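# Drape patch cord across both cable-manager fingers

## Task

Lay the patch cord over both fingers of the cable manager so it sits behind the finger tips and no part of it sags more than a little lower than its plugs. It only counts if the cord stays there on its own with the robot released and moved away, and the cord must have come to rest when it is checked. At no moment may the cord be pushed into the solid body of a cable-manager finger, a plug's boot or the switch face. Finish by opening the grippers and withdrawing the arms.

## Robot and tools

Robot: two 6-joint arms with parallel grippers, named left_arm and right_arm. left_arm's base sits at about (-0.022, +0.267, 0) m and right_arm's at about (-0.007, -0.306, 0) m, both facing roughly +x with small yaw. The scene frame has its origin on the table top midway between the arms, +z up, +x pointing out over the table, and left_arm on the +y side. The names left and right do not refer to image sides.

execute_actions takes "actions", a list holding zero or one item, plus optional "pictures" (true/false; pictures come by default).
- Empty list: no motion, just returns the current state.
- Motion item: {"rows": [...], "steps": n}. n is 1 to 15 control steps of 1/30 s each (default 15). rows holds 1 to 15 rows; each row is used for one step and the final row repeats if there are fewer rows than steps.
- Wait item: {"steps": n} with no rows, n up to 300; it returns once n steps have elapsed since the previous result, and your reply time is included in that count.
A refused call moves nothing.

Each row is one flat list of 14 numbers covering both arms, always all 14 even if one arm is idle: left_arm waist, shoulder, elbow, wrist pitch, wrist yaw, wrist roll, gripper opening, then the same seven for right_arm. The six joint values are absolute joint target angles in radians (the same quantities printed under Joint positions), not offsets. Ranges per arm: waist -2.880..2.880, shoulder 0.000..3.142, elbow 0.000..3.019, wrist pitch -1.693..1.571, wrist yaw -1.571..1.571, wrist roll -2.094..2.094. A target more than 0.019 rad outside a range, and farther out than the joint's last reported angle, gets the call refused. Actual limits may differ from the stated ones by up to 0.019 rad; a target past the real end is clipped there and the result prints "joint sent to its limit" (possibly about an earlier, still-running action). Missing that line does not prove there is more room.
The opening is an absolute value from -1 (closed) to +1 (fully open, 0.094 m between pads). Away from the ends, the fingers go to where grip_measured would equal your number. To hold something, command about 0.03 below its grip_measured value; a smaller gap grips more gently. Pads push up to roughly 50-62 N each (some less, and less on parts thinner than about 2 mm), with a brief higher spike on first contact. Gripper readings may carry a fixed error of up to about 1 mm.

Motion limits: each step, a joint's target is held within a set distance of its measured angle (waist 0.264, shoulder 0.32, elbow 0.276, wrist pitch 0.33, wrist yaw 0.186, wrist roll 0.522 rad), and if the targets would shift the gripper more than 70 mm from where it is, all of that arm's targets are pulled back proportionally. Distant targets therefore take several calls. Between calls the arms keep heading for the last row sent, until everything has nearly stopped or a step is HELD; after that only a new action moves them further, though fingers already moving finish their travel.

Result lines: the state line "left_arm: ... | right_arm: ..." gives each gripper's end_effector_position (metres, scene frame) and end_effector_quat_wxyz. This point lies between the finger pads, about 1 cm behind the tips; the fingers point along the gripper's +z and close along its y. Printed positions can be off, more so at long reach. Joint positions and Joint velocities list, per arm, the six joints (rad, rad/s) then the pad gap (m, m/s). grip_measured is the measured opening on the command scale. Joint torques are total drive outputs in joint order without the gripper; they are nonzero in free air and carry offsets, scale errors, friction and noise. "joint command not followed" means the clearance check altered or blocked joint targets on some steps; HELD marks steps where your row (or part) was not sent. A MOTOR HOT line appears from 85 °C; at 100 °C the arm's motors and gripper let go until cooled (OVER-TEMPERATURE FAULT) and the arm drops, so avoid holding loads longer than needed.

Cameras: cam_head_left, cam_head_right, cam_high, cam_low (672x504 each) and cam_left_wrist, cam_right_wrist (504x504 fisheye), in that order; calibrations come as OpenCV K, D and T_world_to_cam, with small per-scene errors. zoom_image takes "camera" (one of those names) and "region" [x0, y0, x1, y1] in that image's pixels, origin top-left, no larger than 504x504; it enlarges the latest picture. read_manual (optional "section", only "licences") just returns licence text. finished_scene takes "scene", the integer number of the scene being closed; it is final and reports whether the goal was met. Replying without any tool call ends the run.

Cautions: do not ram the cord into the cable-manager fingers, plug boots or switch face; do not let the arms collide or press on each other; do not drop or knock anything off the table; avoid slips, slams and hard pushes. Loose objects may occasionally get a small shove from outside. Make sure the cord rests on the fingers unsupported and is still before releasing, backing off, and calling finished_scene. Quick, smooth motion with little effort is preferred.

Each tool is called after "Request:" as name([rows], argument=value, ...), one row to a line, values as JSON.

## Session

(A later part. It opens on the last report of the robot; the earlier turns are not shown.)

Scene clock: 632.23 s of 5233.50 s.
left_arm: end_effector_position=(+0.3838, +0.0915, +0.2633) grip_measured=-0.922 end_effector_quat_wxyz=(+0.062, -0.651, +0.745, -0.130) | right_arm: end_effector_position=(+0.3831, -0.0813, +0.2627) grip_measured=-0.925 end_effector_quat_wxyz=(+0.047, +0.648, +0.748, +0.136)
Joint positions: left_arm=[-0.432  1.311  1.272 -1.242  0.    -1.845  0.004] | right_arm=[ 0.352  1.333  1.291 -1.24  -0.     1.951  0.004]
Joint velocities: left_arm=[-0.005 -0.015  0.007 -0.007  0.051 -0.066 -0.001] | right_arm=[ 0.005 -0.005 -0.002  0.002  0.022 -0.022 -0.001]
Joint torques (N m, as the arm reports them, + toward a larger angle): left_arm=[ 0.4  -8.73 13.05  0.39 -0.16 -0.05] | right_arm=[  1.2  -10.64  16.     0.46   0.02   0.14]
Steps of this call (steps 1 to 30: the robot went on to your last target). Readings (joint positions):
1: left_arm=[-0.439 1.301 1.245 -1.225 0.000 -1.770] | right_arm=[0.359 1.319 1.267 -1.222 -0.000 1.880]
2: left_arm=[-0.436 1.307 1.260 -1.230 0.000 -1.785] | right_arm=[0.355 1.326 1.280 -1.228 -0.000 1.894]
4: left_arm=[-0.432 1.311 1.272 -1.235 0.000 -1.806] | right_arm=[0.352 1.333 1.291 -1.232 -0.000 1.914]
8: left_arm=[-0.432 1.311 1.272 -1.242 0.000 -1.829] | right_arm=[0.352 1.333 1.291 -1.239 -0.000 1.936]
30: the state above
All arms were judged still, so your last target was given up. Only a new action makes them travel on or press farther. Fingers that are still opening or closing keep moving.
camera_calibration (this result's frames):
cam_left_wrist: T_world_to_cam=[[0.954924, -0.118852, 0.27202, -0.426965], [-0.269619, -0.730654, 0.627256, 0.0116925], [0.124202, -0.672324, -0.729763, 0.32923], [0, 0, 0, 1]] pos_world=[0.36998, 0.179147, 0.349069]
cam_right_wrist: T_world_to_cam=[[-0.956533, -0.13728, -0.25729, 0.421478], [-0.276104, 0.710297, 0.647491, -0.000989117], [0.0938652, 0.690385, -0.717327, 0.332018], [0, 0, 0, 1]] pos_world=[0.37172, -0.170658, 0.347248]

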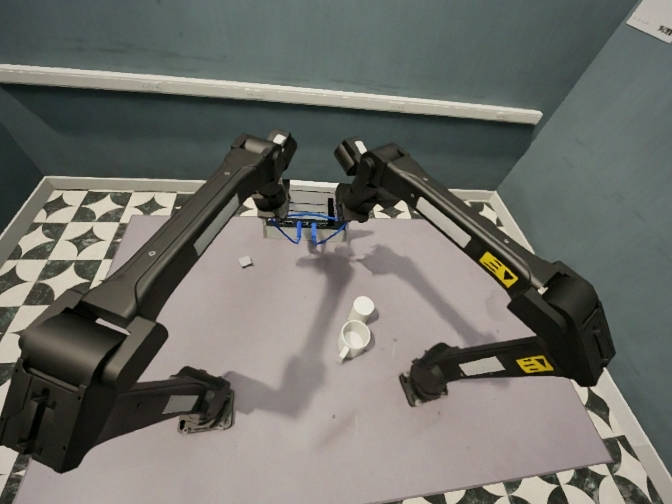

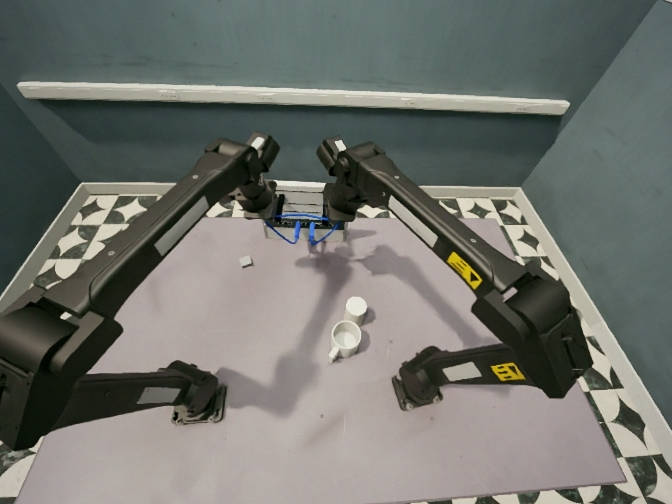

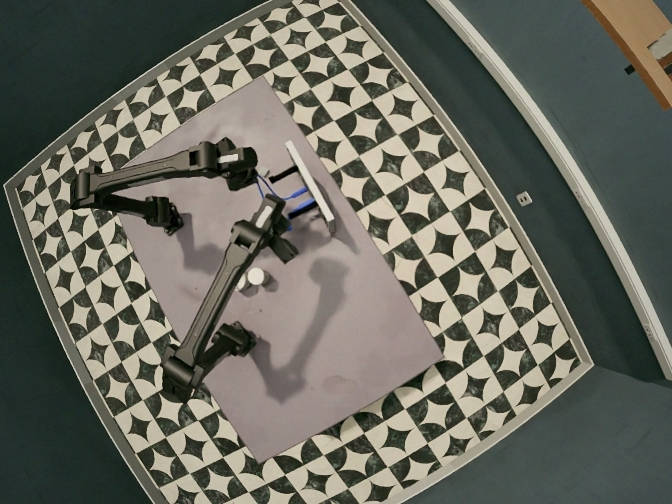

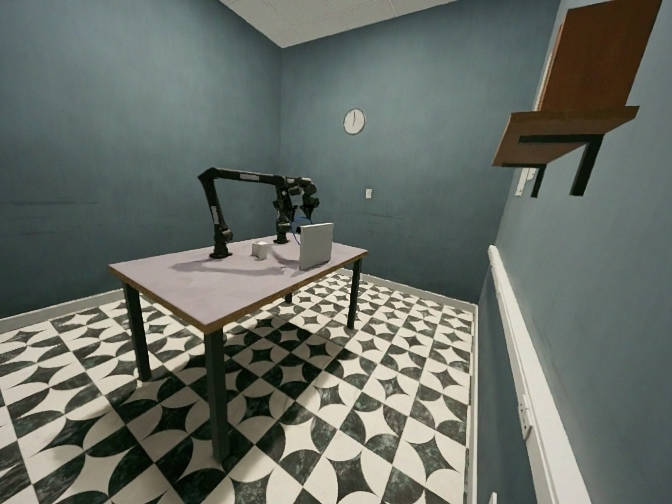

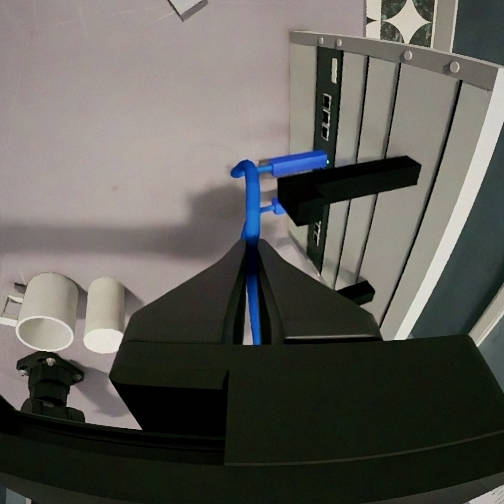

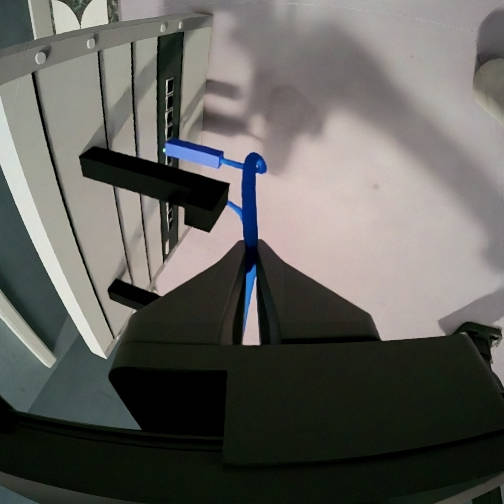

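Request:
execute_actions([
  {"rows":[[-0.415,1.325,1.325,-1.24,0,-1.865,-0.96,0.342,1.35,1.362,-1.24,0,1.97,-0.96],[-0.405,1.335,1.334,-1.236,0,-1.872,-0.96,0.335,1.359,1.37,-1.236,0,1.978,-0.96],[-0.398,1.345,1.343,-1.232,0,-1.879,-0.96,0.33,1.368,1.378,-1.232,0,1.986,-0.96],[-0.394,1.355,1.352,-1.228,0,-1.886,-0.96,0.326,1.377,1.386,-1.228,0,1.994,-0.96],[-0.39,1.366,1.361,-1.224,0,-1.893,-0.96,0.322,1.386,1.394,-1.224,0,2.002,-0.96],[-0.387,1.377,1.37,-1.22,0,-1.90,-0.96,0.318,1.395,1.402,-1.22,0,2.01,-0.96],[-0.384,1.388,1.38,-1.217,0,-1.907,-0.96,0.314,1.404,1.41,-1.217,0,2.018,-0.96],[-0.381,1.399,1.39,-1.214,0,-1.914,-0.96,0.31,1.413,1.418,-1.214,0,2.026,-0.96],[-0.378,1.41,1.40,-1.211,0,-1.921,-0.96,0.306,1.421,1.426,-1.211,0,2.033,-0.96],[-0.376,1.42,1.408,-1.208,0,-1.928,-0.96,0.303,1.429,1.434,-1.208,0,2.04,-0.96]],"steps":15},
], pictures=false)

Request:
execute_actions([
  {"steps":20},
])

Request:
zoom_image(camera="cam_head_right", region=[250,170,360,260])

Scene clock: 670.00 s of 5233.50 s.
left_arm: end_effector_position=(+0.4282, +0.0947, +0.2545) grip_measured=-0.922 end_effector_quat_wxyz=(-0.058, +0.691, -0.709, +0.129) | right_arm: end_effector_position=(+0.4221, -0.0828, +0.2542) grip_measured=-0.925 end_effector_quat_wxyz=(+0.043, +0.689, +0.711, +0.133)
Joint positions: left_arm=[-0.389  1.419  1.355 -1.222  0.003 -1.909  0.004] | right_arm=[ 0.308  1.427  1.362 -1.226 -0.003  2.021  0.004]
Joint velocities: left_arm=[-0.005  0.024 -0.017 -0.007 -0.037 -0.051  0.   ] | right_arm=[-0.015  0.024 -0.002 -0.027  0.081  0.081  0.001]
Joint torques (N m, as the arm reports them, + toward a larger angle): left_arm=[  0.94 -12.25  13.77   1.42  -0.21  -0.06] | right_arm=[ -1.06 -11.88  16.84   1.78   0.15   0.13]
Steps of this call (steps 1 to 90: nothing new was sent; then 34.27 s passed at rest; steps 91 to 105: all 15 steps of this action). Readings (joint positions):
91: left_arm=[-0.432 1.311 1.272 -1.242 0.000 -1.847] | right_arm=[0.351 1.333 1.291 -1.240 -0.000 1.953]
92: left_arm=[-0.431 1.312 1.273 -1.242 0.000 -1.849] | right_arm=[0.350 1.335 1.291 -1.240 -0.000 1.955]
94: left_arm=[-0.423 1.320 1.281 -1.242 0.000 -1.858] | right_arm=[0.344 1.341 1.297 -1.240 -0.000 1.964]
98: left_arm=[-0.404 1.362 1.320 -1.237 0.003 -1.879] | right_arm=[0.328 1.378 1.331 -1.239 -0.003 1.988]
105: the state above

Scene clock: 670.67 s of 5233.50 s.
left_arm: end_effector_position=(+0.4285, +0.0946, +0.2545) grip_measured=-0.922 end_effector_quat_wxyz=(-0.058, +0.694, -0.706, +0.129) | right_arm: end_effector_position=(+0.4223, -0.0827, +0.2540) grip_measured=-0.925 end_effector_quat_wxyz=(+0.042, +0.693, +0.707, +0.133)
Joint positions: left_arm=[-0.389  1.42   1.356 -1.222  0.003 -1.918  0.004] | right_arm=[ 0.308  1.427  1.363 -1.226 -0.003  2.03   0.004]
Joint velocities: left_arm=[-0.015  0.005 -0.007 -0.007  0.007  0.022  0.   ] | right_arm=[-0.015 -0.005 -0.007  0.012  0.051  0.007  0.   ]
Joint torques (N m, as the arm reports them, + toward a larger angle): left_arm=[  0.55 -11.1   13.63   1.28  -0.21  -0.03] | right_arm=[ -0.02 -12.02  16.88   2.06   0.14   0.14]
Steps of this call (steps 1 to 15: the robot went on to your last target; steps 16 to 20: nothing new was sent). Readings (joint positions):
1: left_arm=[-0.389 1.420 1.355 -1.222 0.003 -1.911] | right_arm=[0.308 1.427 1.362 -1.226 -0.003 2.023]
2: left_arm=[-0.389 1.420 1.355 -1.222 0.003 -1.912] | right_arm=[0.308 1.427 1.362 -1.226 -0.003 2.024]
4: left_arm=[-0.389 1.420 1.356 -1.222 0.003 -1.914] | right_arm=[0.308 1.427 1.363 -1.226 -0.003 2.026]
8: left_arm=[-0.389 1.420 1.356 -1.222 0.003 -1.916] | right_arm=[0.308 1.427 1.363 -1.226 -0.003 2.028]
20: the state above
All arms were judged still, so your last target was given up. Only a new action makes them travel on or press farther. Fingers that are still opening or closing keep moving.
camera_calibration (this result's frames):
cam_left_wrist: T_world_to_cam=[[0.965379, -0.00533298, 0.260796, -0.479251], [-0.178205, -0.743589, 0.644452, -0.0108075], [0.190488, -0.668615, -0.718796, 0.28782], [0, 0, 0, 1]] pos_world=[0.405906, 0.181849, 0.338835]
cam_right_wrist: T_world_to_cam=[[-0.970503, -0.0185134, -0.240376, 0.467979], [-0.178431, 0.72566, 0.664515, -0.0278886], [0.162129, 0.687805, -0.707558, 0.291527], [0, 0, 0, 1]] pos_world=[0.401934, -0.171612, 0.337296]

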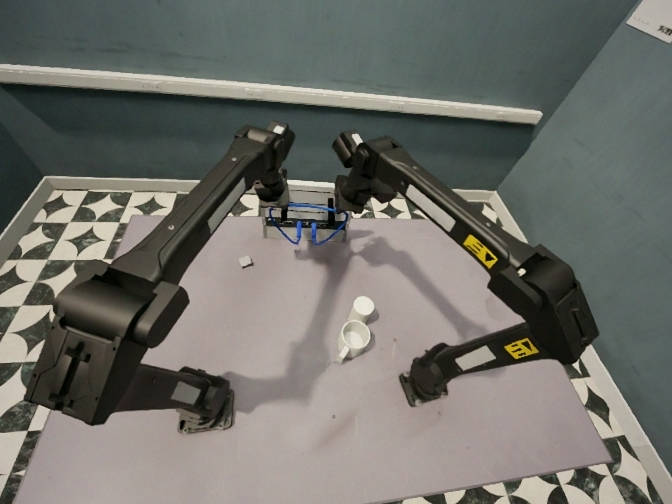

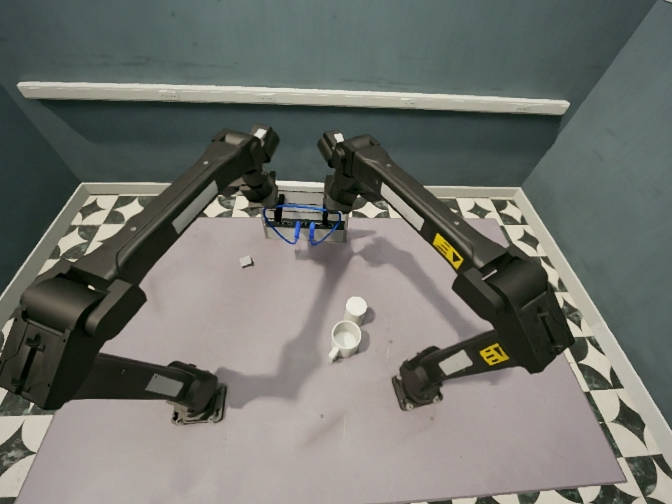

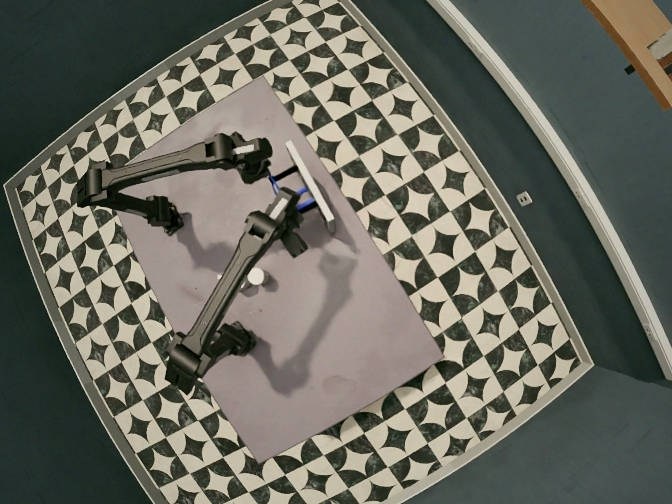

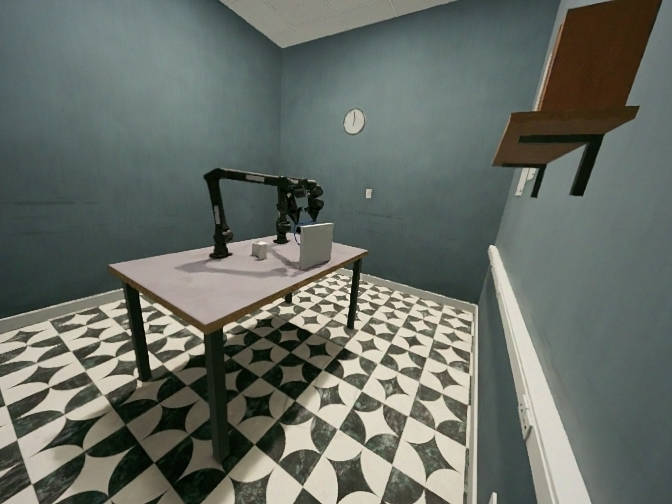

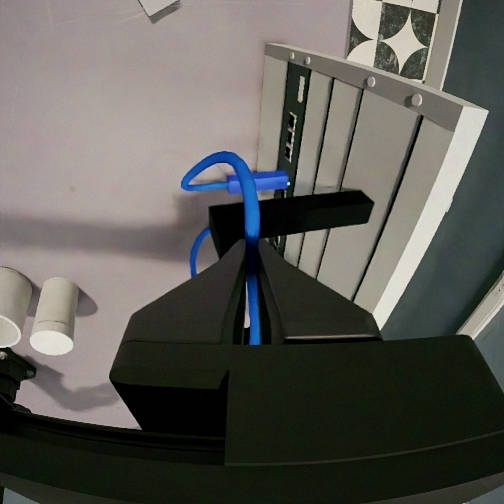

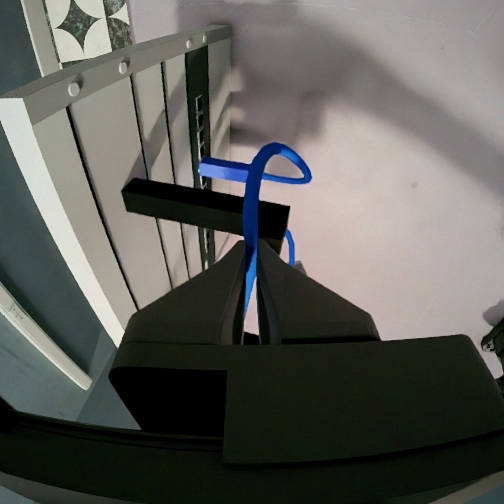

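Region (250, 170, 360, 260) of cam_head_right's 672x504 image, scaled by 4.582, with more detail than that image has; it fills the top 412 rows of this view, and the rest is white.

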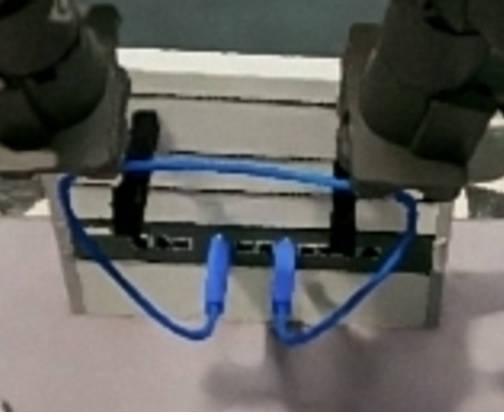

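Request:
execute_actions([
  {"rows":[[-0.373,1.43,1.42,-1.21,0,-1.91,-0.96,0.30,1.438,1.445,-1.21,0,2.02,-0.96],[-0.37,1.44,1.432,-1.21,0,-1.906,-0.96,0.296,1.447,1.456,-1.21,0,2.016,-0.96],[-0.367,1.45,1.444,-1.21,0,-1.902,-0.96,0.292,1.456,1.467,-1.21,0,2.012,-0.96],[-0.364,1.46,1.456,-1.21,0,-1.898,-0.96,0.288,1.465,1.478,-1.21,0,2.008,-0.96],[-0.361,1.47,1.468,-1.21,0,-1.894,-0.96,0.284,1.474,1.489,-1.21,0,2.004,-0.96],[-0.358,1.48,1.48,-1.21,0,-1.89,-0.96,0.28,1.483,1.50,-1.21,0,2.0,-0.96],[-0.355,1.49,1.492,-1.21,0,-1.886,-0.96,0.276,1.492,1.512,-1.21,0,1.996,-0.96],[-0.352,1.50,1.505,-1.21,0,-1.882,-0.96,0.272,1.501,1.524,-1.21,0,1.992,-0.96],[-0.348,1.51,1.518,-1.21,0,-1.878,-0.96,0.268,1.51,1.536,-1.21,0,1.987,-0.96],[-0.343,1.521,1.531,-1.21,0,-1.875,-0.96,0.263,1.52,1.548,-1.21,0,1.982,-0.96]],"steps":15},
], pictures=false)

Request:
execute_actions([
  {"steps":20},
])

Request:
zoom_image(camera="cam_head_right", region=[250,170,360,260])

Scene clock: 686.87 s of 5233.50 s.
left_arm: end_effector_position=(+0.4748, +0.0946, +0.2635) grip_measured=-0.922 end_effector_quat_wxyz=(-0.067, +0.694, -0.703, +0.139) | right_arm: end_effector_position=(+0.4678, -0.0828, +0.2655) grip_measured=-0.925 end_effector_quat_wxyz=(+0.052, +0.694, +0.703, +0.146)
Joint positions: left_arm=[-0.357  1.516  1.478 -1.222  0.003 -1.891  0.004] | right_arm=[ 0.267  1.513  1.479 -1.225 -0.003  1.999  0.004]
Joint velocities: left_arm=[-0.005  0.083  0.007  0.007  0.066  0.051  0.001] | right_arm=[-0.005  0.063  0.002 -0.012  0.022 -0.095 -0.   ]
Joint torques (N m, as the arm reports them, + toward a larger angle): left_arm=[ -0.01 -11.89  13.8    1.09  -0.29   0.13] | right_arm=[ -0.44 -13.71  16.55   1.8    0.19  -0.1 ]
Steps of this call (steps 1 to 90: nothing new was sent; then 12.70 s passed at rest; steps 91 to 105: all 15 steps of this action). Readings (joint positions):
91: left_arm=[-0.389 1.420 1.356 -1.222 0.003 -1.918] | right_arm=[0.308 1.427 1.363 -1.226 -0.003 2.030]
92: left_arm=[-0.388 1.421 1.359 -1.222 0.003 -1.918] | right_arm=[0.307 1.428 1.365 -1.226 -0.003 2.029]
94: left_arm=[-0.386 1.428 1.375 -1.222 0.003 -1.916] | right_arm=[0.304 1.434 1.378 -1.226 -0.002 2.027]
98: left_arm=[-0.373 1.463 1.431 -1.222 0.003 -1.906] | right_arm=[0.288 1.465 1.429 -1.226 -0.002 2.016]
105: the state above

Scene clock: 687.53 s of 5233.50 s.
left_arm: end_effector_position=(+0.4750, +0.0945, +0.2626) grip_measured=-0.922 end_effector_quat_wxyz=(-0.067, +0.693, -0.704, +0.138) | right_arm: end_effector_position=(+0.4681, -0.0827, +0.2642) grip_measured=-0.925 end_effector_quat_wxyz=(+0.052, +0.693, +0.704, +0.145)
Joint positions: left_arm=[-0.357  1.518  1.478 -1.222  0.003 -1.887  0.004] | right_arm=[ 0.267  1.515  1.479 -1.225 -0.003  1.994  0.004]
Joint velocities: left_arm=[-0.005 -0.005  0.012  0.002  0.007  0.022  0.002] | right_arm=[-0.015 -0.015 -0.002 -0.007  0.022  0.022 -0.   ]
Joint torques (N m, as the arm reports them, + toward a larger angle): left_arm=[  1.   -12.6   13.76   1.18  -0.27   0.14] | right_arm=[ -0.21 -12.86  16.6    1.62   0.11  -0.04]
Steps of this call (steps 1 to 15: the robot went on to your last target; steps 16 to 20: nothing new was sent). Readings (joint positions):
1: left_arm=[-0.357 1.518 1.478 -1.222 0.003 -1.890] | right_arm=[0.267 1.515 1.479 -1.225 -0.003 1.997]
2: left_arm=[-0.357 1.518 1.478 -1.222 0.003 -1.890] | right_arm=[0.267 1.515 1.479 -1.225 -0.003 1.997]
4: left_arm=[-0.357 1.518 1.478 -1.222 0.003 -1.889] | right_arm=[0.267 1.515 1.479 -1.225 -0.003 1.995]
8: left_arm=[-0.357 1.518 1.478 -1.222 0.003 -1.888] | right_arm=[0.267 1.515 1.479 -1.225 -0.003 1.995]
20: the state above
All arms were judged still, so your last target was given up. Only a new action makes them travel on or press farther. Fingers that are still opening or closing keep moving.
camera_calibration (this result's frames):
cam_left_wrist: T_world_to_cam=[[0.958447, -0.00264034, 0.28526, -0.529651], [-0.192594, -0.743661, 0.640216, 0.000217238], [0.210446, -0.668552, -0.713268, 0.27375], [0, 0, 0, 1]] pos_world=[0.450074, 0.181779, 0.346206]
cam_right_wrist: T_world_to_cam=[[-0.962895, -0.0117543, -0.269622, 0.519616], [-0.194095, 0.724309, 0.661592, -0.0184541], [0.187513, 0.689376, -0.699714, 0.277473], [0, 0, 0, 1]] pos_world=[0.444724, -0.171809, 0.346461]

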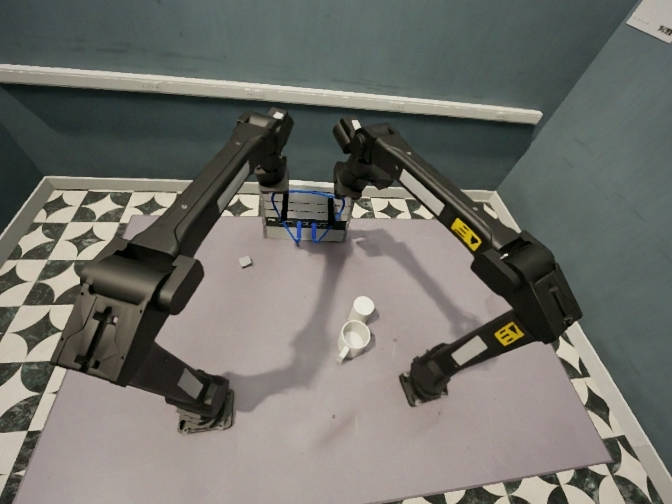

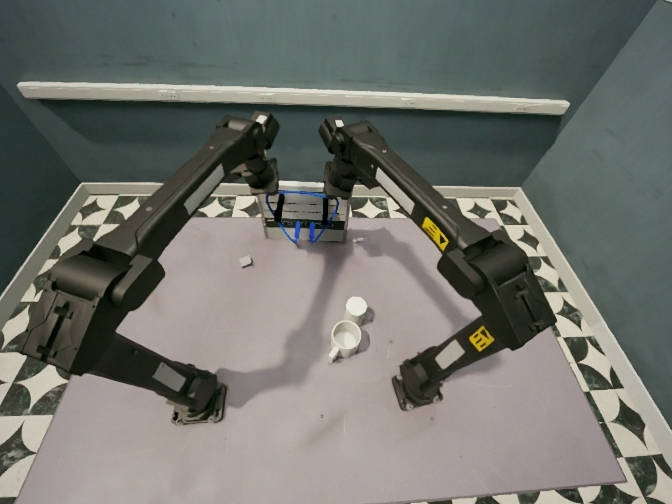

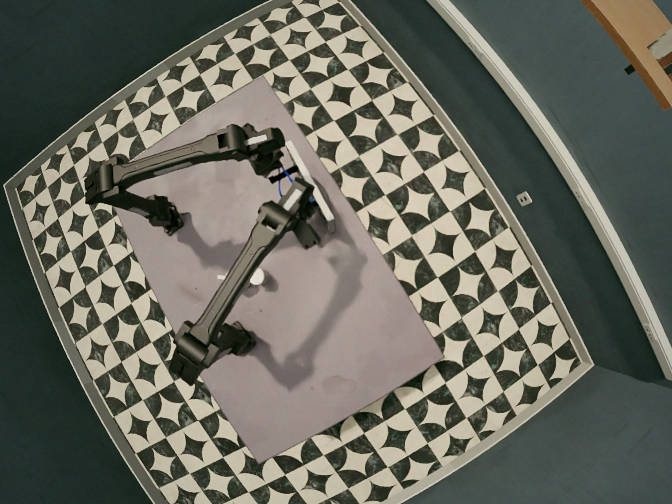

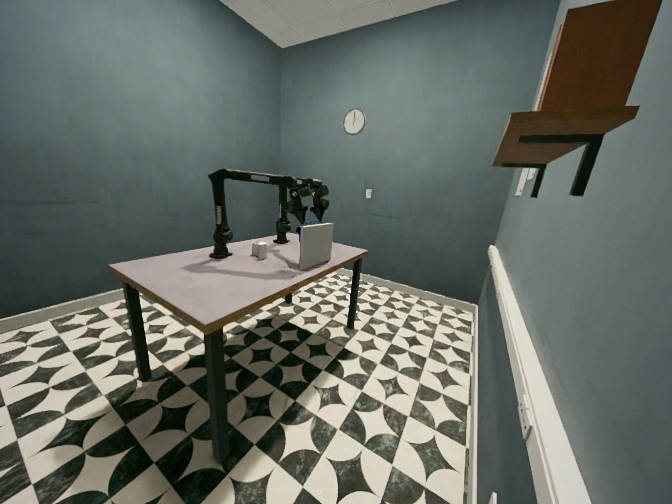

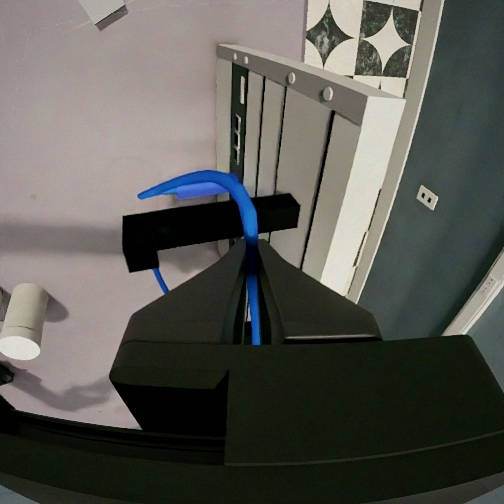

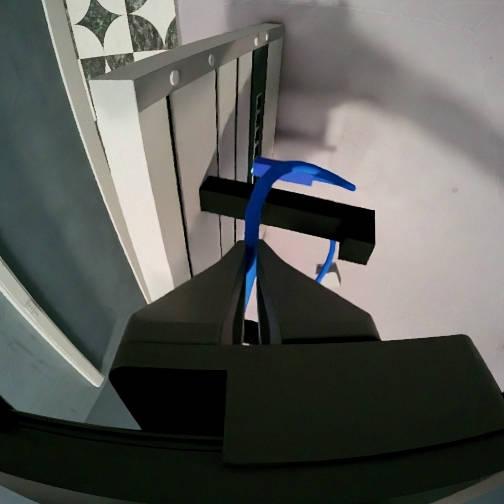

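Region (250, 170, 360, 260) of cam_head_right's 672x504 image, scaled by 4.582, with more detail than that image has; it fills the top 412 rows of this view, and the rest is white.

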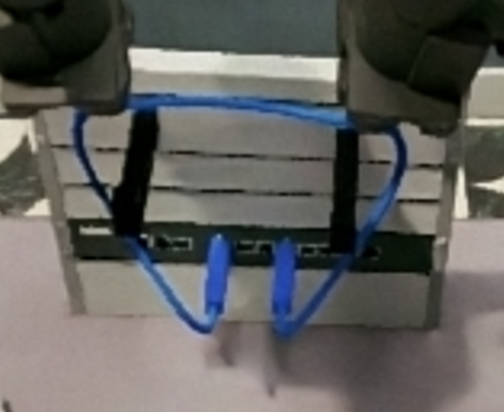

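Request:
execute_actions([
  {"rows":[[-0.35,1.52,1.465,-1.195,0,-1.88,-0.96,0.265,1.517,1.465,-1.195,0,1.99,-0.96],[-0.35,1.52,1.45,-1.18,0,-1.88,-0.96,0.265,1.517,1.45,-1.18,0,1.99,-0.96],[-0.35,1.52,1.435,-1.165,0,-1.88,-0.96,0.265,1.517,1.435,-1.165,0,1.99,-0.96],[-0.35,1.52,1.42,-1.15,0,-1.88,-0.96,0.265,1.517,1.42,-1.15,0,1.99,-0.96],[-0.35,1.52,1.412,-1.14,0,-1.88,-0.96,0.265,1.517,1.408,-1.14,0,1.99,-0.96]],"steps":15},
], pictures=false)

Request:
execute_actions([
  {"steps":10},
])

Scene clock: 699.67 s of 5233.50 s.
left_arm: end_effector_position=(+0.4731, +0.0949, +0.2382) grip_measured=-0.922 end_effector_quat_wxyz=(-0.066, +0.693, -0.705, +0.139) | right_arm: end_effector_position=(+0.4658, -0.0832, +0.2378) grip_measured=-0.925 end_effector_quat_wxyz=(+0.051, +0.693, +0.705, +0.143)
Joint positions: left_arm=[-0.357  1.518  1.413 -1.158  0.005 -1.887  0.004] | right_arm=[ 0.268  1.517  1.412 -1.161 -0.004  1.994  0.004]
Joint velocities: left_arm=[-0.005 -0.015 -0.017 -0.002 -0.022 -0.007  0.   ] | right_arm=[-0.015 -0.005  0.017 -0.012 -0.007 -0.037 -0.   ]
Joint torques (N m, as the arm reports them, + toward a larger angle): left_arm=[  0.52 -12.14   9.22   1.46  -0.33   0.11] | right_arm=[  0.03 -13.97  10.28   1.87   0.2    0.06]
Steps of this call (steps 1 to 90: nothing new was sent; then 8.63 s passed at rest; steps 91 to 105: all 15 steps of this action). Readings (joint positions):
91: left_arm=[-0.357 1.518 1.477 -1.220 0.003 -1.887] | right_arm=[0.267 1.515 1.478 -1.224 -0.003 1.994]
92: left_arm=[-0.357 1.518 1.473 -1.214 0.003 -1.887] | right_arm=[0.267 1.515 1.475 -1.218 -0.003 1.994]
94: left_arm=[-0.357 1.517 1.455 -1.191 0.003 -1.887] | right_arm=[0.267 1.515 1.459 -1.195 -0.002 1.994]
98: left_arm=[-0.357 1.517 1.417 -1.164 0.004 -1.887] | right_arm=[0.267 1.516 1.416 -1.167 -0.004 1.994]
105: the state above

Scene clock: 700.00 s of 5233.50 s.
left_arm: end_effector_position=(+0.4731, +0.0949, +0.2382) grip_measured=-0.922 end_effector_quat_wxyz=(-0.066, +0.693, -0.705, +0.139) | right_arm: end_effector_position=(+0.4658, -0.0832, +0.2378) grip_measured=-0.925 end_effector_quat_wxyz=(+0.051, +0.693, +0.705, +0.143)
Joint positions: left_arm=[-0.357  1.518  1.413 -1.158  0.005 -1.887  0.004] | right_arm=[ 0.268  1.517  1.412 -1.161 -0.004  1.994  0.004]
Joint velocities: left_arm=[ 0.015 -0.005  0.002 -0.007  0.007  0.022  0.   ] | right_arm=[ 0.015 -0.005  0.007  0.022  0.037  0.022 -0.001]
Joint torques (N m, as the arm reports them, + toward a larger angle): left_arm=[  0.48 -11.96   9.4    1.48  -0.31   0.11] | right_arm=[  0.61 -13.81  10.23   1.98   0.26  -0.03]
Steps of this call (steps 1 to 10: the robot went on to your last target). Readings (joint positions):
1: left_arm=[-0.357 1.518 1.413 -1.158 0.005 -1.887] | right_arm=[0.268 1.517 1.412 -1.161 -0.004 1.994]
2: left_arm=[-0.357 1.518 1.413 -1.158 0.005 -1.887] | right_arm=[0.268 1.517 1.412 -1.161 -0.004 1.994]
4: left_arm=[-0.357 1.518 1.413 -1.158 0.005 -1.887] | right_arm=[0.268 1.517 1.412 -1.161 -0.004 1.994]
8: left_arm=[-0.357 1.518 1.413 -1.158 0.005 -1.887] | right_arm=[0.268 1.517 1.412 -1.161 -0.004 1.994]
10: the state above
camera_calibration (this result's frames):
cam_left_wrist: T_world_to_cam=[[0.958568, -0.0030723, 0.284846, -0.520791], [-0.19293, -0.742691, 0.64124, 0.0155723], [0.209583, -0.669627, -0.712513, 0.257334], [0, 0, 0, 1]] pos_world=[0.448286, 0.182283, 0.321714]
cam_right_wrist: T_world_to_cam=[[-0.96389, -0.0129701, -0.265986, 0.509782], [-0.192327, 0.724755, 0.661619, -0.00190164], [0.184194, 0.688884, -0.701079, 0.261642], [0, 0, 0, 1]] pos_world=[0.442815, -0.172251, 0.320285]

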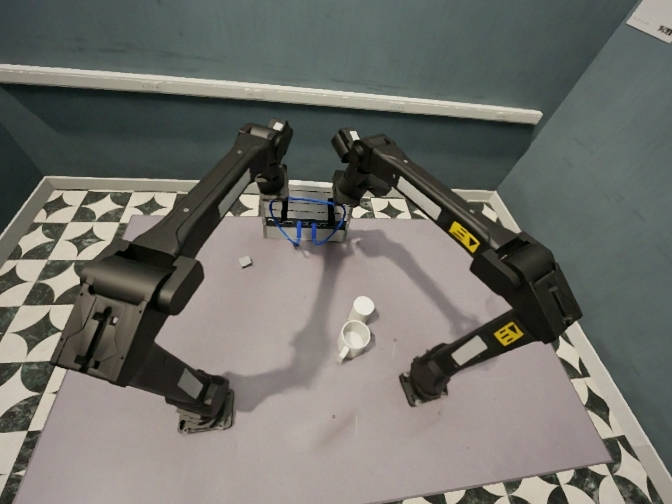

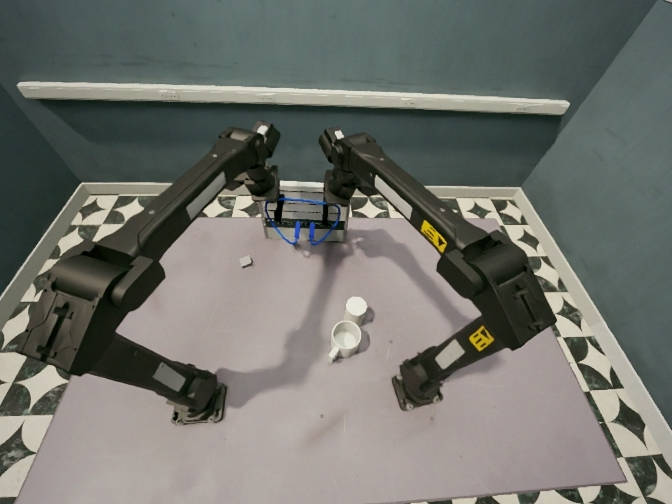

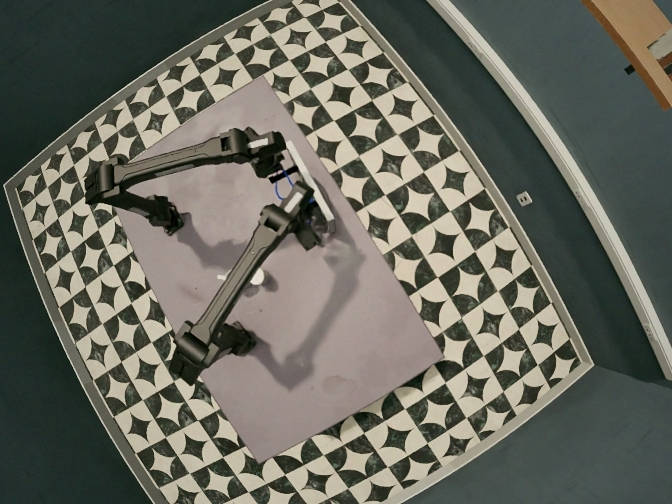

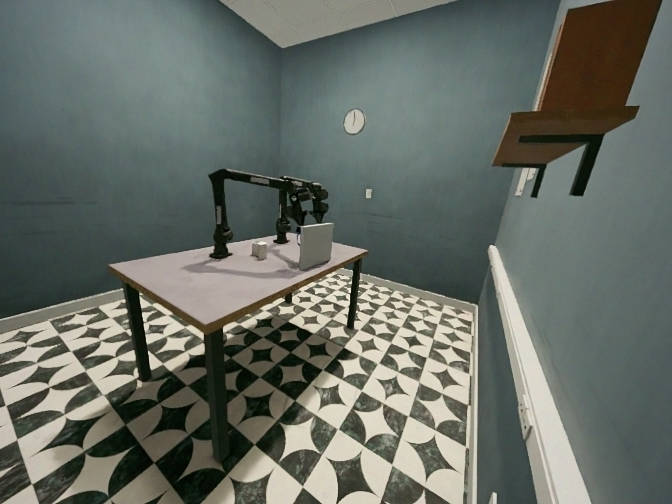

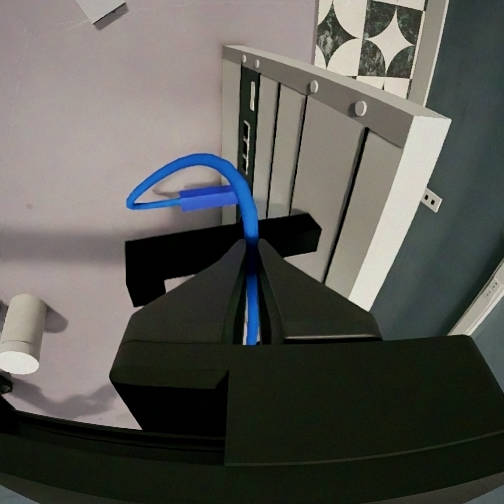

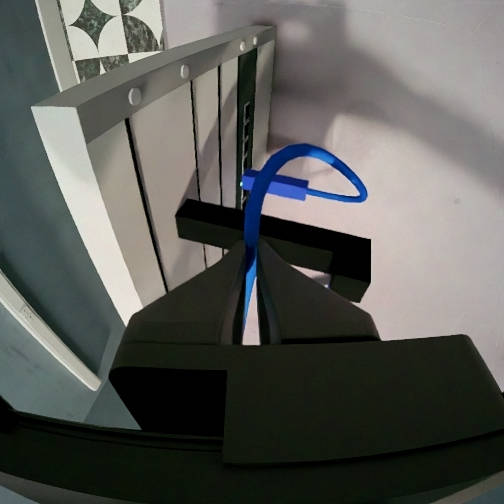

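Request:
execute_actions([
  {"rows":[[-0.35,1.52,1.39,-1.12,0,-1.88,-0.96,0.265,1.517,1.386,-1.12,0,1.99,-0.96]],"steps":12},
], pictures=false)

Request:
execute_actions([
  {"rows":[[-0.35,1.52,1.39,-1.12,0,-1.88,-0.6,0.265,1.517,1.386,-1.12,0,1.99,-0.6]],"steps":15},
], pictures=false)

Request:
execute_actions([
  {"rows":[[-0.35,1.45,1.50,-1.2,0,-1.88,-0.6,0.265,1.45,1.52,-1.2,0,1.99,-0.6]],"steps":15},
], pictures=false)

Request:
execute_actions([
  {"rows":[[0.1,1.1,1.1,-1.2,0,-1.5,-0.6,-0.2,1.1,1.1,-1.2,0,1.5,-0.6]],"steps":15},
], pictures=false)

Request:
execute_actions([
  {"steps":45},
])

Request:
zoom_image(camera="cam_head_right", region=[240,170,370,270])

Request:
zoom_image(camera="cam_low", region=[270,200,340,270])

Scene clock: 716.43 s of 5233.50 s.
left_arm: end_effector_position=(+0.4734, +0.0950, +0.2326) grip_measured=-0.922 end_effector_quat_wxyz=(-0.068, +0.692, -0.704, +0.140) | right_arm: end_effector_position=(+0.4662, -0.0832, +0.2320) grip_measured=-0.925 end_effector_quat_wxyz=(+0.052, +0.693, +0.705, +0.145)
Joint positions: left_arm=[-0.357  1.517  1.397 -1.138  0.004 -1.887  0.004] | right_arm=[ 0.268  1.517  1.396 -1.141 -0.003  1.994  0.004]
Joint velocities: left_arm=[-0.005  0.005  0.002  0.002  0.022 -0.022 -0.002] | right_arm=[-0.005 -0.005 -0.022 -0.017  0.007 -0.066  0.   ]
Joint torques (N m, as the arm reports them, + toward a larger angle): left_arm=[  0.49 -11.77   8.98   1.49  -0.26   0.11] | right_arm=[  0.67 -14.49   9.63   1.95   0.15   0.05]
Steps of this call (steps 1 to 15: the robot went on to your last target; steps 16 to 90: nothing new was sent; then 13.03 s passed at rest; steps 91 to 102: all 12 steps of this action). Readings (joint positions):
91: left_arm=[-0.357 1.518 1.411 -1.153 0.005 -1.887] | right_arm=[0.268 1.517 1.409 -1.157 -0.004 1.994]
92: left_arm=[-0.357 1.517 1.408 -1.147 0.004 -1.887] | right_arm=[0.268 1.517 1.407 -1.151 -0.003 1.994]
94: left_arm=[-0.357 1.517 1.401 -1.141 0.004 -1.887] | right_arm=[0.268 1.517 1.400 -1.145 -0.003 1.994]
98: left_arm=[-0.357 1.517 1.397 -1.138 0.004 -1.887] | right_arm=[0.268 1.517 1.396 -1.141 -0.003 1.994]
102: the state above

Scene clock: 716.93 s of 5233.50 s.
left_arm: end_effector_position=(+0.4734, +0.0951, +0.2326) grip_measured=-0.602 end_effector_quat_wxyz=(-0.068, +0.693, -0.704, +0.140) | right_arm: end_effector_position=(+0.4662, -0.0834, +0.2320) grip_measured=-0.602 end_effector_quat_wxyz=(+0.052, +0.693, +0.705, +0.145)
Joint positions: left_arm=[-0.357  1.517  1.397 -1.138  0.003 -1.887  0.019] | right_arm=[ 0.268  1.517  1.396 -1.141 -0.002  1.994  0.019]
Joint velocities: left_arm=[-0.005 -0.015 -0.002 -0.002  0.007  0.066 -0.   ] | right_arm=[ 0.005 -0.005 -0.002 -0.027  0.037 -0.007  0.   ]
Joint torques (N m, as the arm reports them, + toward a larger angle): left_arm=[  0.23 -12.56   8.88   1.48  -0.24   0.11] | right_arm=[  0.56 -13.96   9.38   2.23   0.12  -0.04]
Steps of this call (steps 1 to 15: all 15 steps of this action). Readings (joint positions):
1: left_arm=[-0.357 1.517 1.397 -1.138 0.004 -1.887] | right_arm=[0.268 1.517 1.396 -1.141 -0.002 1.994]
2: left_arm=[-0.357 1.517 1.397 -1.138 0.003 -1.887] | right_arm=[0.268 1.517 1.396 -1.141 -0.002 1.994]
4: left_arm=[-0.357 1.517 1.397 -1.138 0.003 -1.887] | right_arm=[0.268 1.517 1.396 -1.141 -0.002 1.994]
8: left_arm=[-0.357 1.517 1.397 -1.138 0.003 -1.887] | right_arm=[0.268 1.517 1.396 -1.141 -0.002 1.994]
15: the state above

Scene clock: 717.43 s of 5233.50 s.
left_arm: end_effector_position=(+0.4677, +0.0971, +0.2998) grip_measured=-0.602 end_effector_quat_wxyz=(-0.090, +0.686, -0.698, +0.184) | right_arm: end_effector_position=(+0.4644, -0.0842, +0.2894) grip_measured=-0.602 end_effector_quat_wxyz=(+0.067, +0.687, +0.699, +0.184)
Joint positions: left_arm=[-0.357  1.435  1.462 -1.186  0.003 -1.887  0.019] | right_arm=[ 0.268  1.453  1.458 -1.182 -0.002  1.994  0.019]
Joint velocities: left_arm=[-0.015  0.034 -0.007 -0.007  0.081 -0.022 -0.   ] | right_arm=[ 0.005 -0.005 -0.002  0.007 -0.007 -0.051  0.   ]
Joint torques (N m, as the arm reports them, + toward a larger angle): left_arm=[ 0.43 -9.53 12.78  0.61 -0.24  0.12] | right_arm=[  0.42 -12.88  16.04   0.56   0.09  -0.02]
Steps of this call (steps 1 to 15: all 15 steps of this action). Readings (joint positions):
1: left_arm=[-0.357 1.515 1.402 -1.147 0.003 -1.887] | right_arm=[0.268 1.515 1.399 -1.148 -0.002 1.994]
2: left_arm=[-0.357 1.511 1.407 -1.163 0.003 -1.887] | right_arm=[0.268 1.514 1.403 -1.159 -0.002 1.994]
4: left_arm=[-0.357 1.495 1.421 -1.180 0.003 -1.887] | right_arm=[0.268 1.506 1.414 -1.173 -0.002 1.994]
8: left_arm=[-0.357 1.453 1.450 -1.185 0.003 -1.887] | right_arm=[0.268 1.481 1.441 -1.182 -0.002 1.994]
15: the state above

Scene clock: 717.93 s of 5233.50 s.
left_arm: end_effector_position=(+0.3570, +0.3285, +0.2814) grip_measured=-0.602 end_effector_quat_wxyz=(-0.157, +0.739, -0.642, +0.128) | right_arm: end_effector_position=(+0.3767, -0.3344, +0.2785) grip_measured=-0.602 end_effector_quat_wxyz=(+0.148, +0.715, +0.670, +0.134)
Joint positions: left_arm=[ 0.135  1.083  1.11  -1.189 -0.005 -1.551  0.019] | right_arm=[-0.242  1.09   1.108 -1.187  0.006  1.564  0.019]
Joint velocities: left_arm=[-0.132 -0.005  0.007 -0.012  0.007  0.3    0.   ] | right_arm=[ 0.142 -0.239  0.022 -0.022 -0.037 -0.344 -0.   ]
Joint torques (N m, as the arm reports them, + toward a larger angle): left_arm=[-3.09 -4.82  8.77  0.6   0.03  0.17] | right_arm=[ 3.71 -5.53 10.01  0.9  -0.19 -0.06]
Steps of this call (steps 1 to 15: all 15 steps of this action). Readings (joint positions):
1: left_arm=[-0.350 1.425 1.446 -1.180 0.005 -1.861] | right_arm=[0.261 1.444 1.444 -1.179 -0.005 1.961]
2: left_arm=[-0.339 1.401 1.409 -1.178 0.005 -1.834] | right_arm=[0.247 1.425 1.411 -1.178 -0.006 1.925]
4: left_arm=[-0.289 1.334 1.320 -1.178 0.005 -1.782] | right_arm=[0.193 1.368 1.327 -1.178 -0.006 1.862]
8: left_arm=[-0.115 1.195 1.179 -1.180 0.005 -1.686] | right_arm=[0.015 1.242 1.188 -1.178 -0.005 1.742]
15: the state above

Scene clock: 719.43 s of 5233.50 s.
left_arm: end_effector_position=(+0.3593, +0.3188, +0.2781) grip_measured=-0.602 end_effector_quat_wxyz=(-0.154, +0.719, -0.667, +0.125) | right_arm: end_effector_position=(+0.3774, -0.3175, +0.2791) grip_measured=-0.602 end_effector_quat_wxyz=(+0.148, +0.681, +0.704, +0.135)
Joint positions: left_arm=[ 0.11   1.09   1.108 -1.189 -0.003 -1.511  0.019] | right_arm=[-0.2    1.088  1.108 -1.187  0.001  1.51   0.019]
Joint velocities: left_arm=[ 0.005 -0.005  0.007  0.012 -0.022 -0.066 -0.   ] | right_arm=[ 0.005 -0.015 -0.017  0.002  0.066  0.007 -0.   ]
Joint torques (N m, as the arm reports them, + toward a larger angle): left_arm=[-0.98 -5.87  8.94  0.58 -0.04  0.14] | right_arm=[ 0.68 -6.64 10.08  0.85 -0.02 -0.02]
Steps of this call (steps 1 to 30: the robot went on to your last target; steps 31 to 45: nothing new was sent). Readings (joint positions):
1: left_arm=[0.130 1.083 1.110 -1.189 -0.004 -1.543] | right_arm=[-0.235 1.084 1.108 -1.187 0.005 1.553]
2: left_arm=[0.125 1.085 1.109 -1.189 -0.004 -1.536] | right_arm=[-0.225 1.082 1.108 -1.187 0.004 1.545]
4: left_arm=[0.115 1.088 1.109 -1.189 -0.003 -1.527] | right_arm=[-0.208 1.084 1.108 -1.187 0.001 1.532]
8: left_arm=[0.110 1.090 1.108 -1.189 -0.003 -1.517] | right_arm=[-0.200 1.088 1.108 -1.187 0.001 1.519]
45: the state above
All arms were judged still, so your last target was given up. Only a new action makes them travel on or press farther. Fingers that are still opening or closing keep moving.
camera_calibration (this result's frames):
cam_left_wrist: T_world_to_cam=[[0.920507, 0.0630407, 0.385608, -0.457761], [-0.161325, -0.837531, 0.52203, 0.186307], [0.355867, -0.542741, -0.760783, 0.379954], [0, 0, 0, 1]] pos_world=[0.316215, 0.391112, 0.368321]
cam_right_wrist: T_world_to_cam=[[-0.922173, -0.0474814, -0.383851, 0.438651], [-0.257732, 0.815428, 0.518316, 0.21708], [0.288393, 0.576908, -0.764204, 0.411042], [0, 0, 0, 1]] pos_world=[0.341919, -0.393319, 0.36998]

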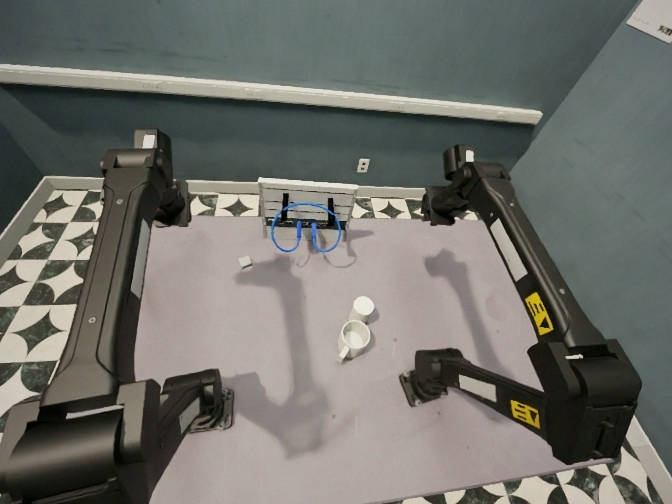

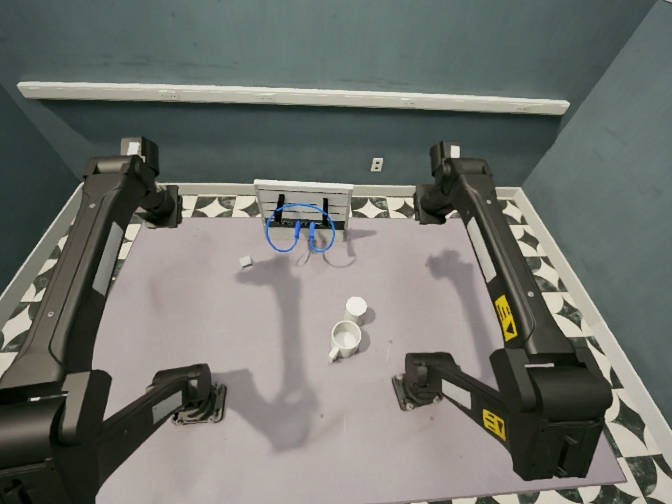

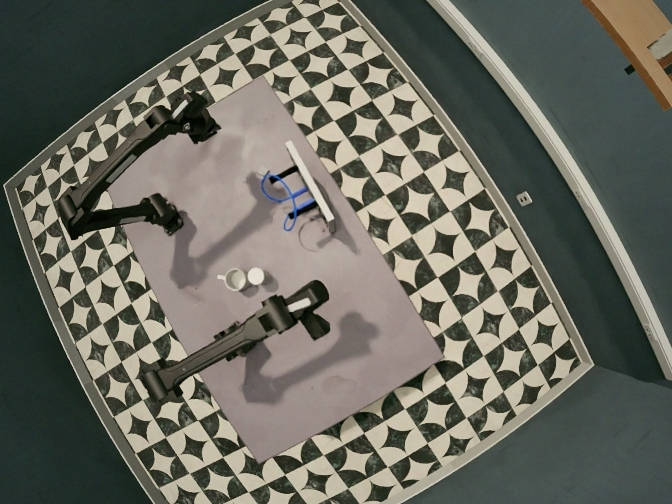

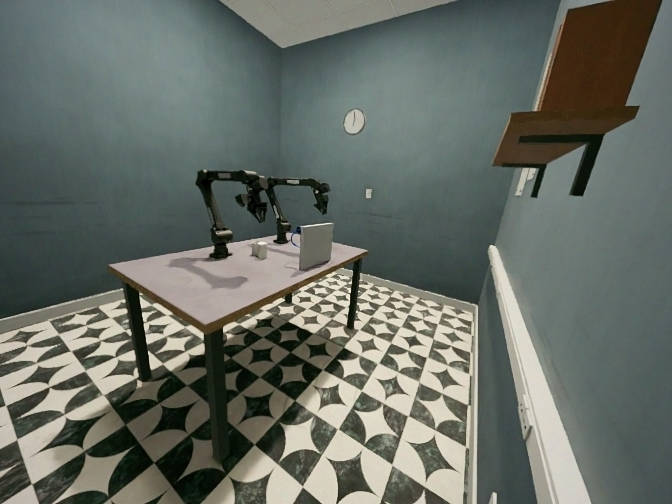

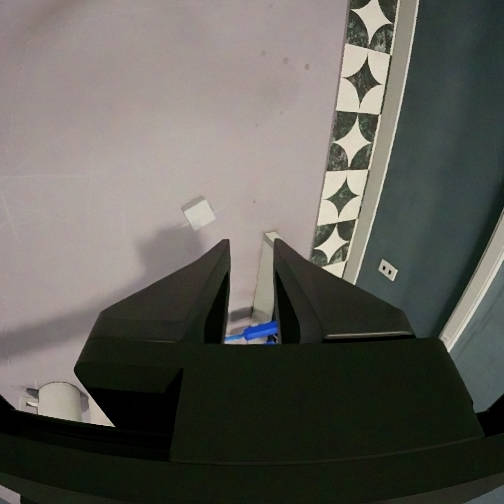

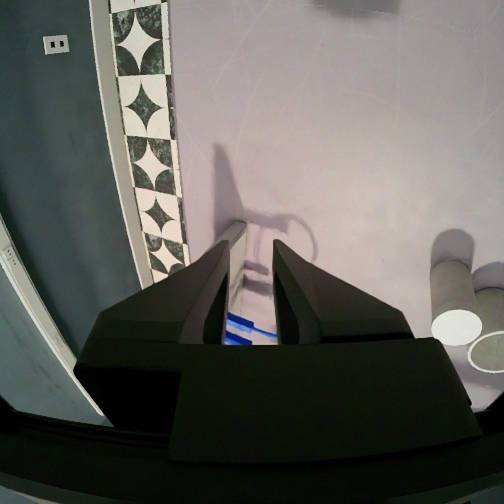

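Region (240, 170, 370, 270) of cam_head_right's 672x504 image, scaled by 3.877, with more detail than that image has; it fills the top 388 rows of this view, and the rest is white.

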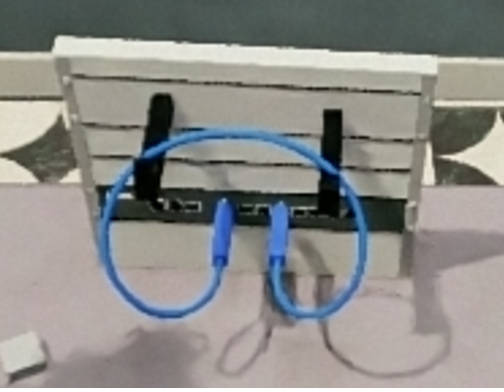

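Region (270, 200, 340, 270) of cam_low's 672x504 image, scaled by 7.200, with more detail than that image has.

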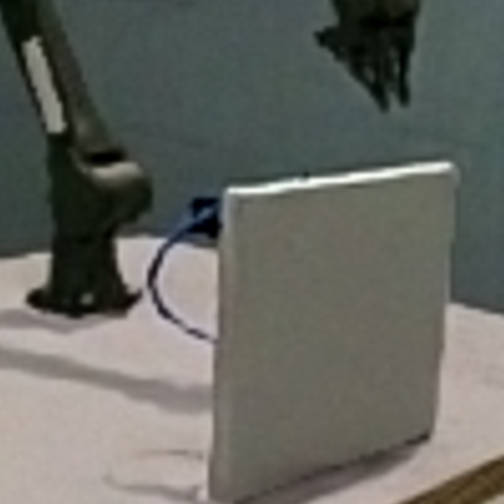

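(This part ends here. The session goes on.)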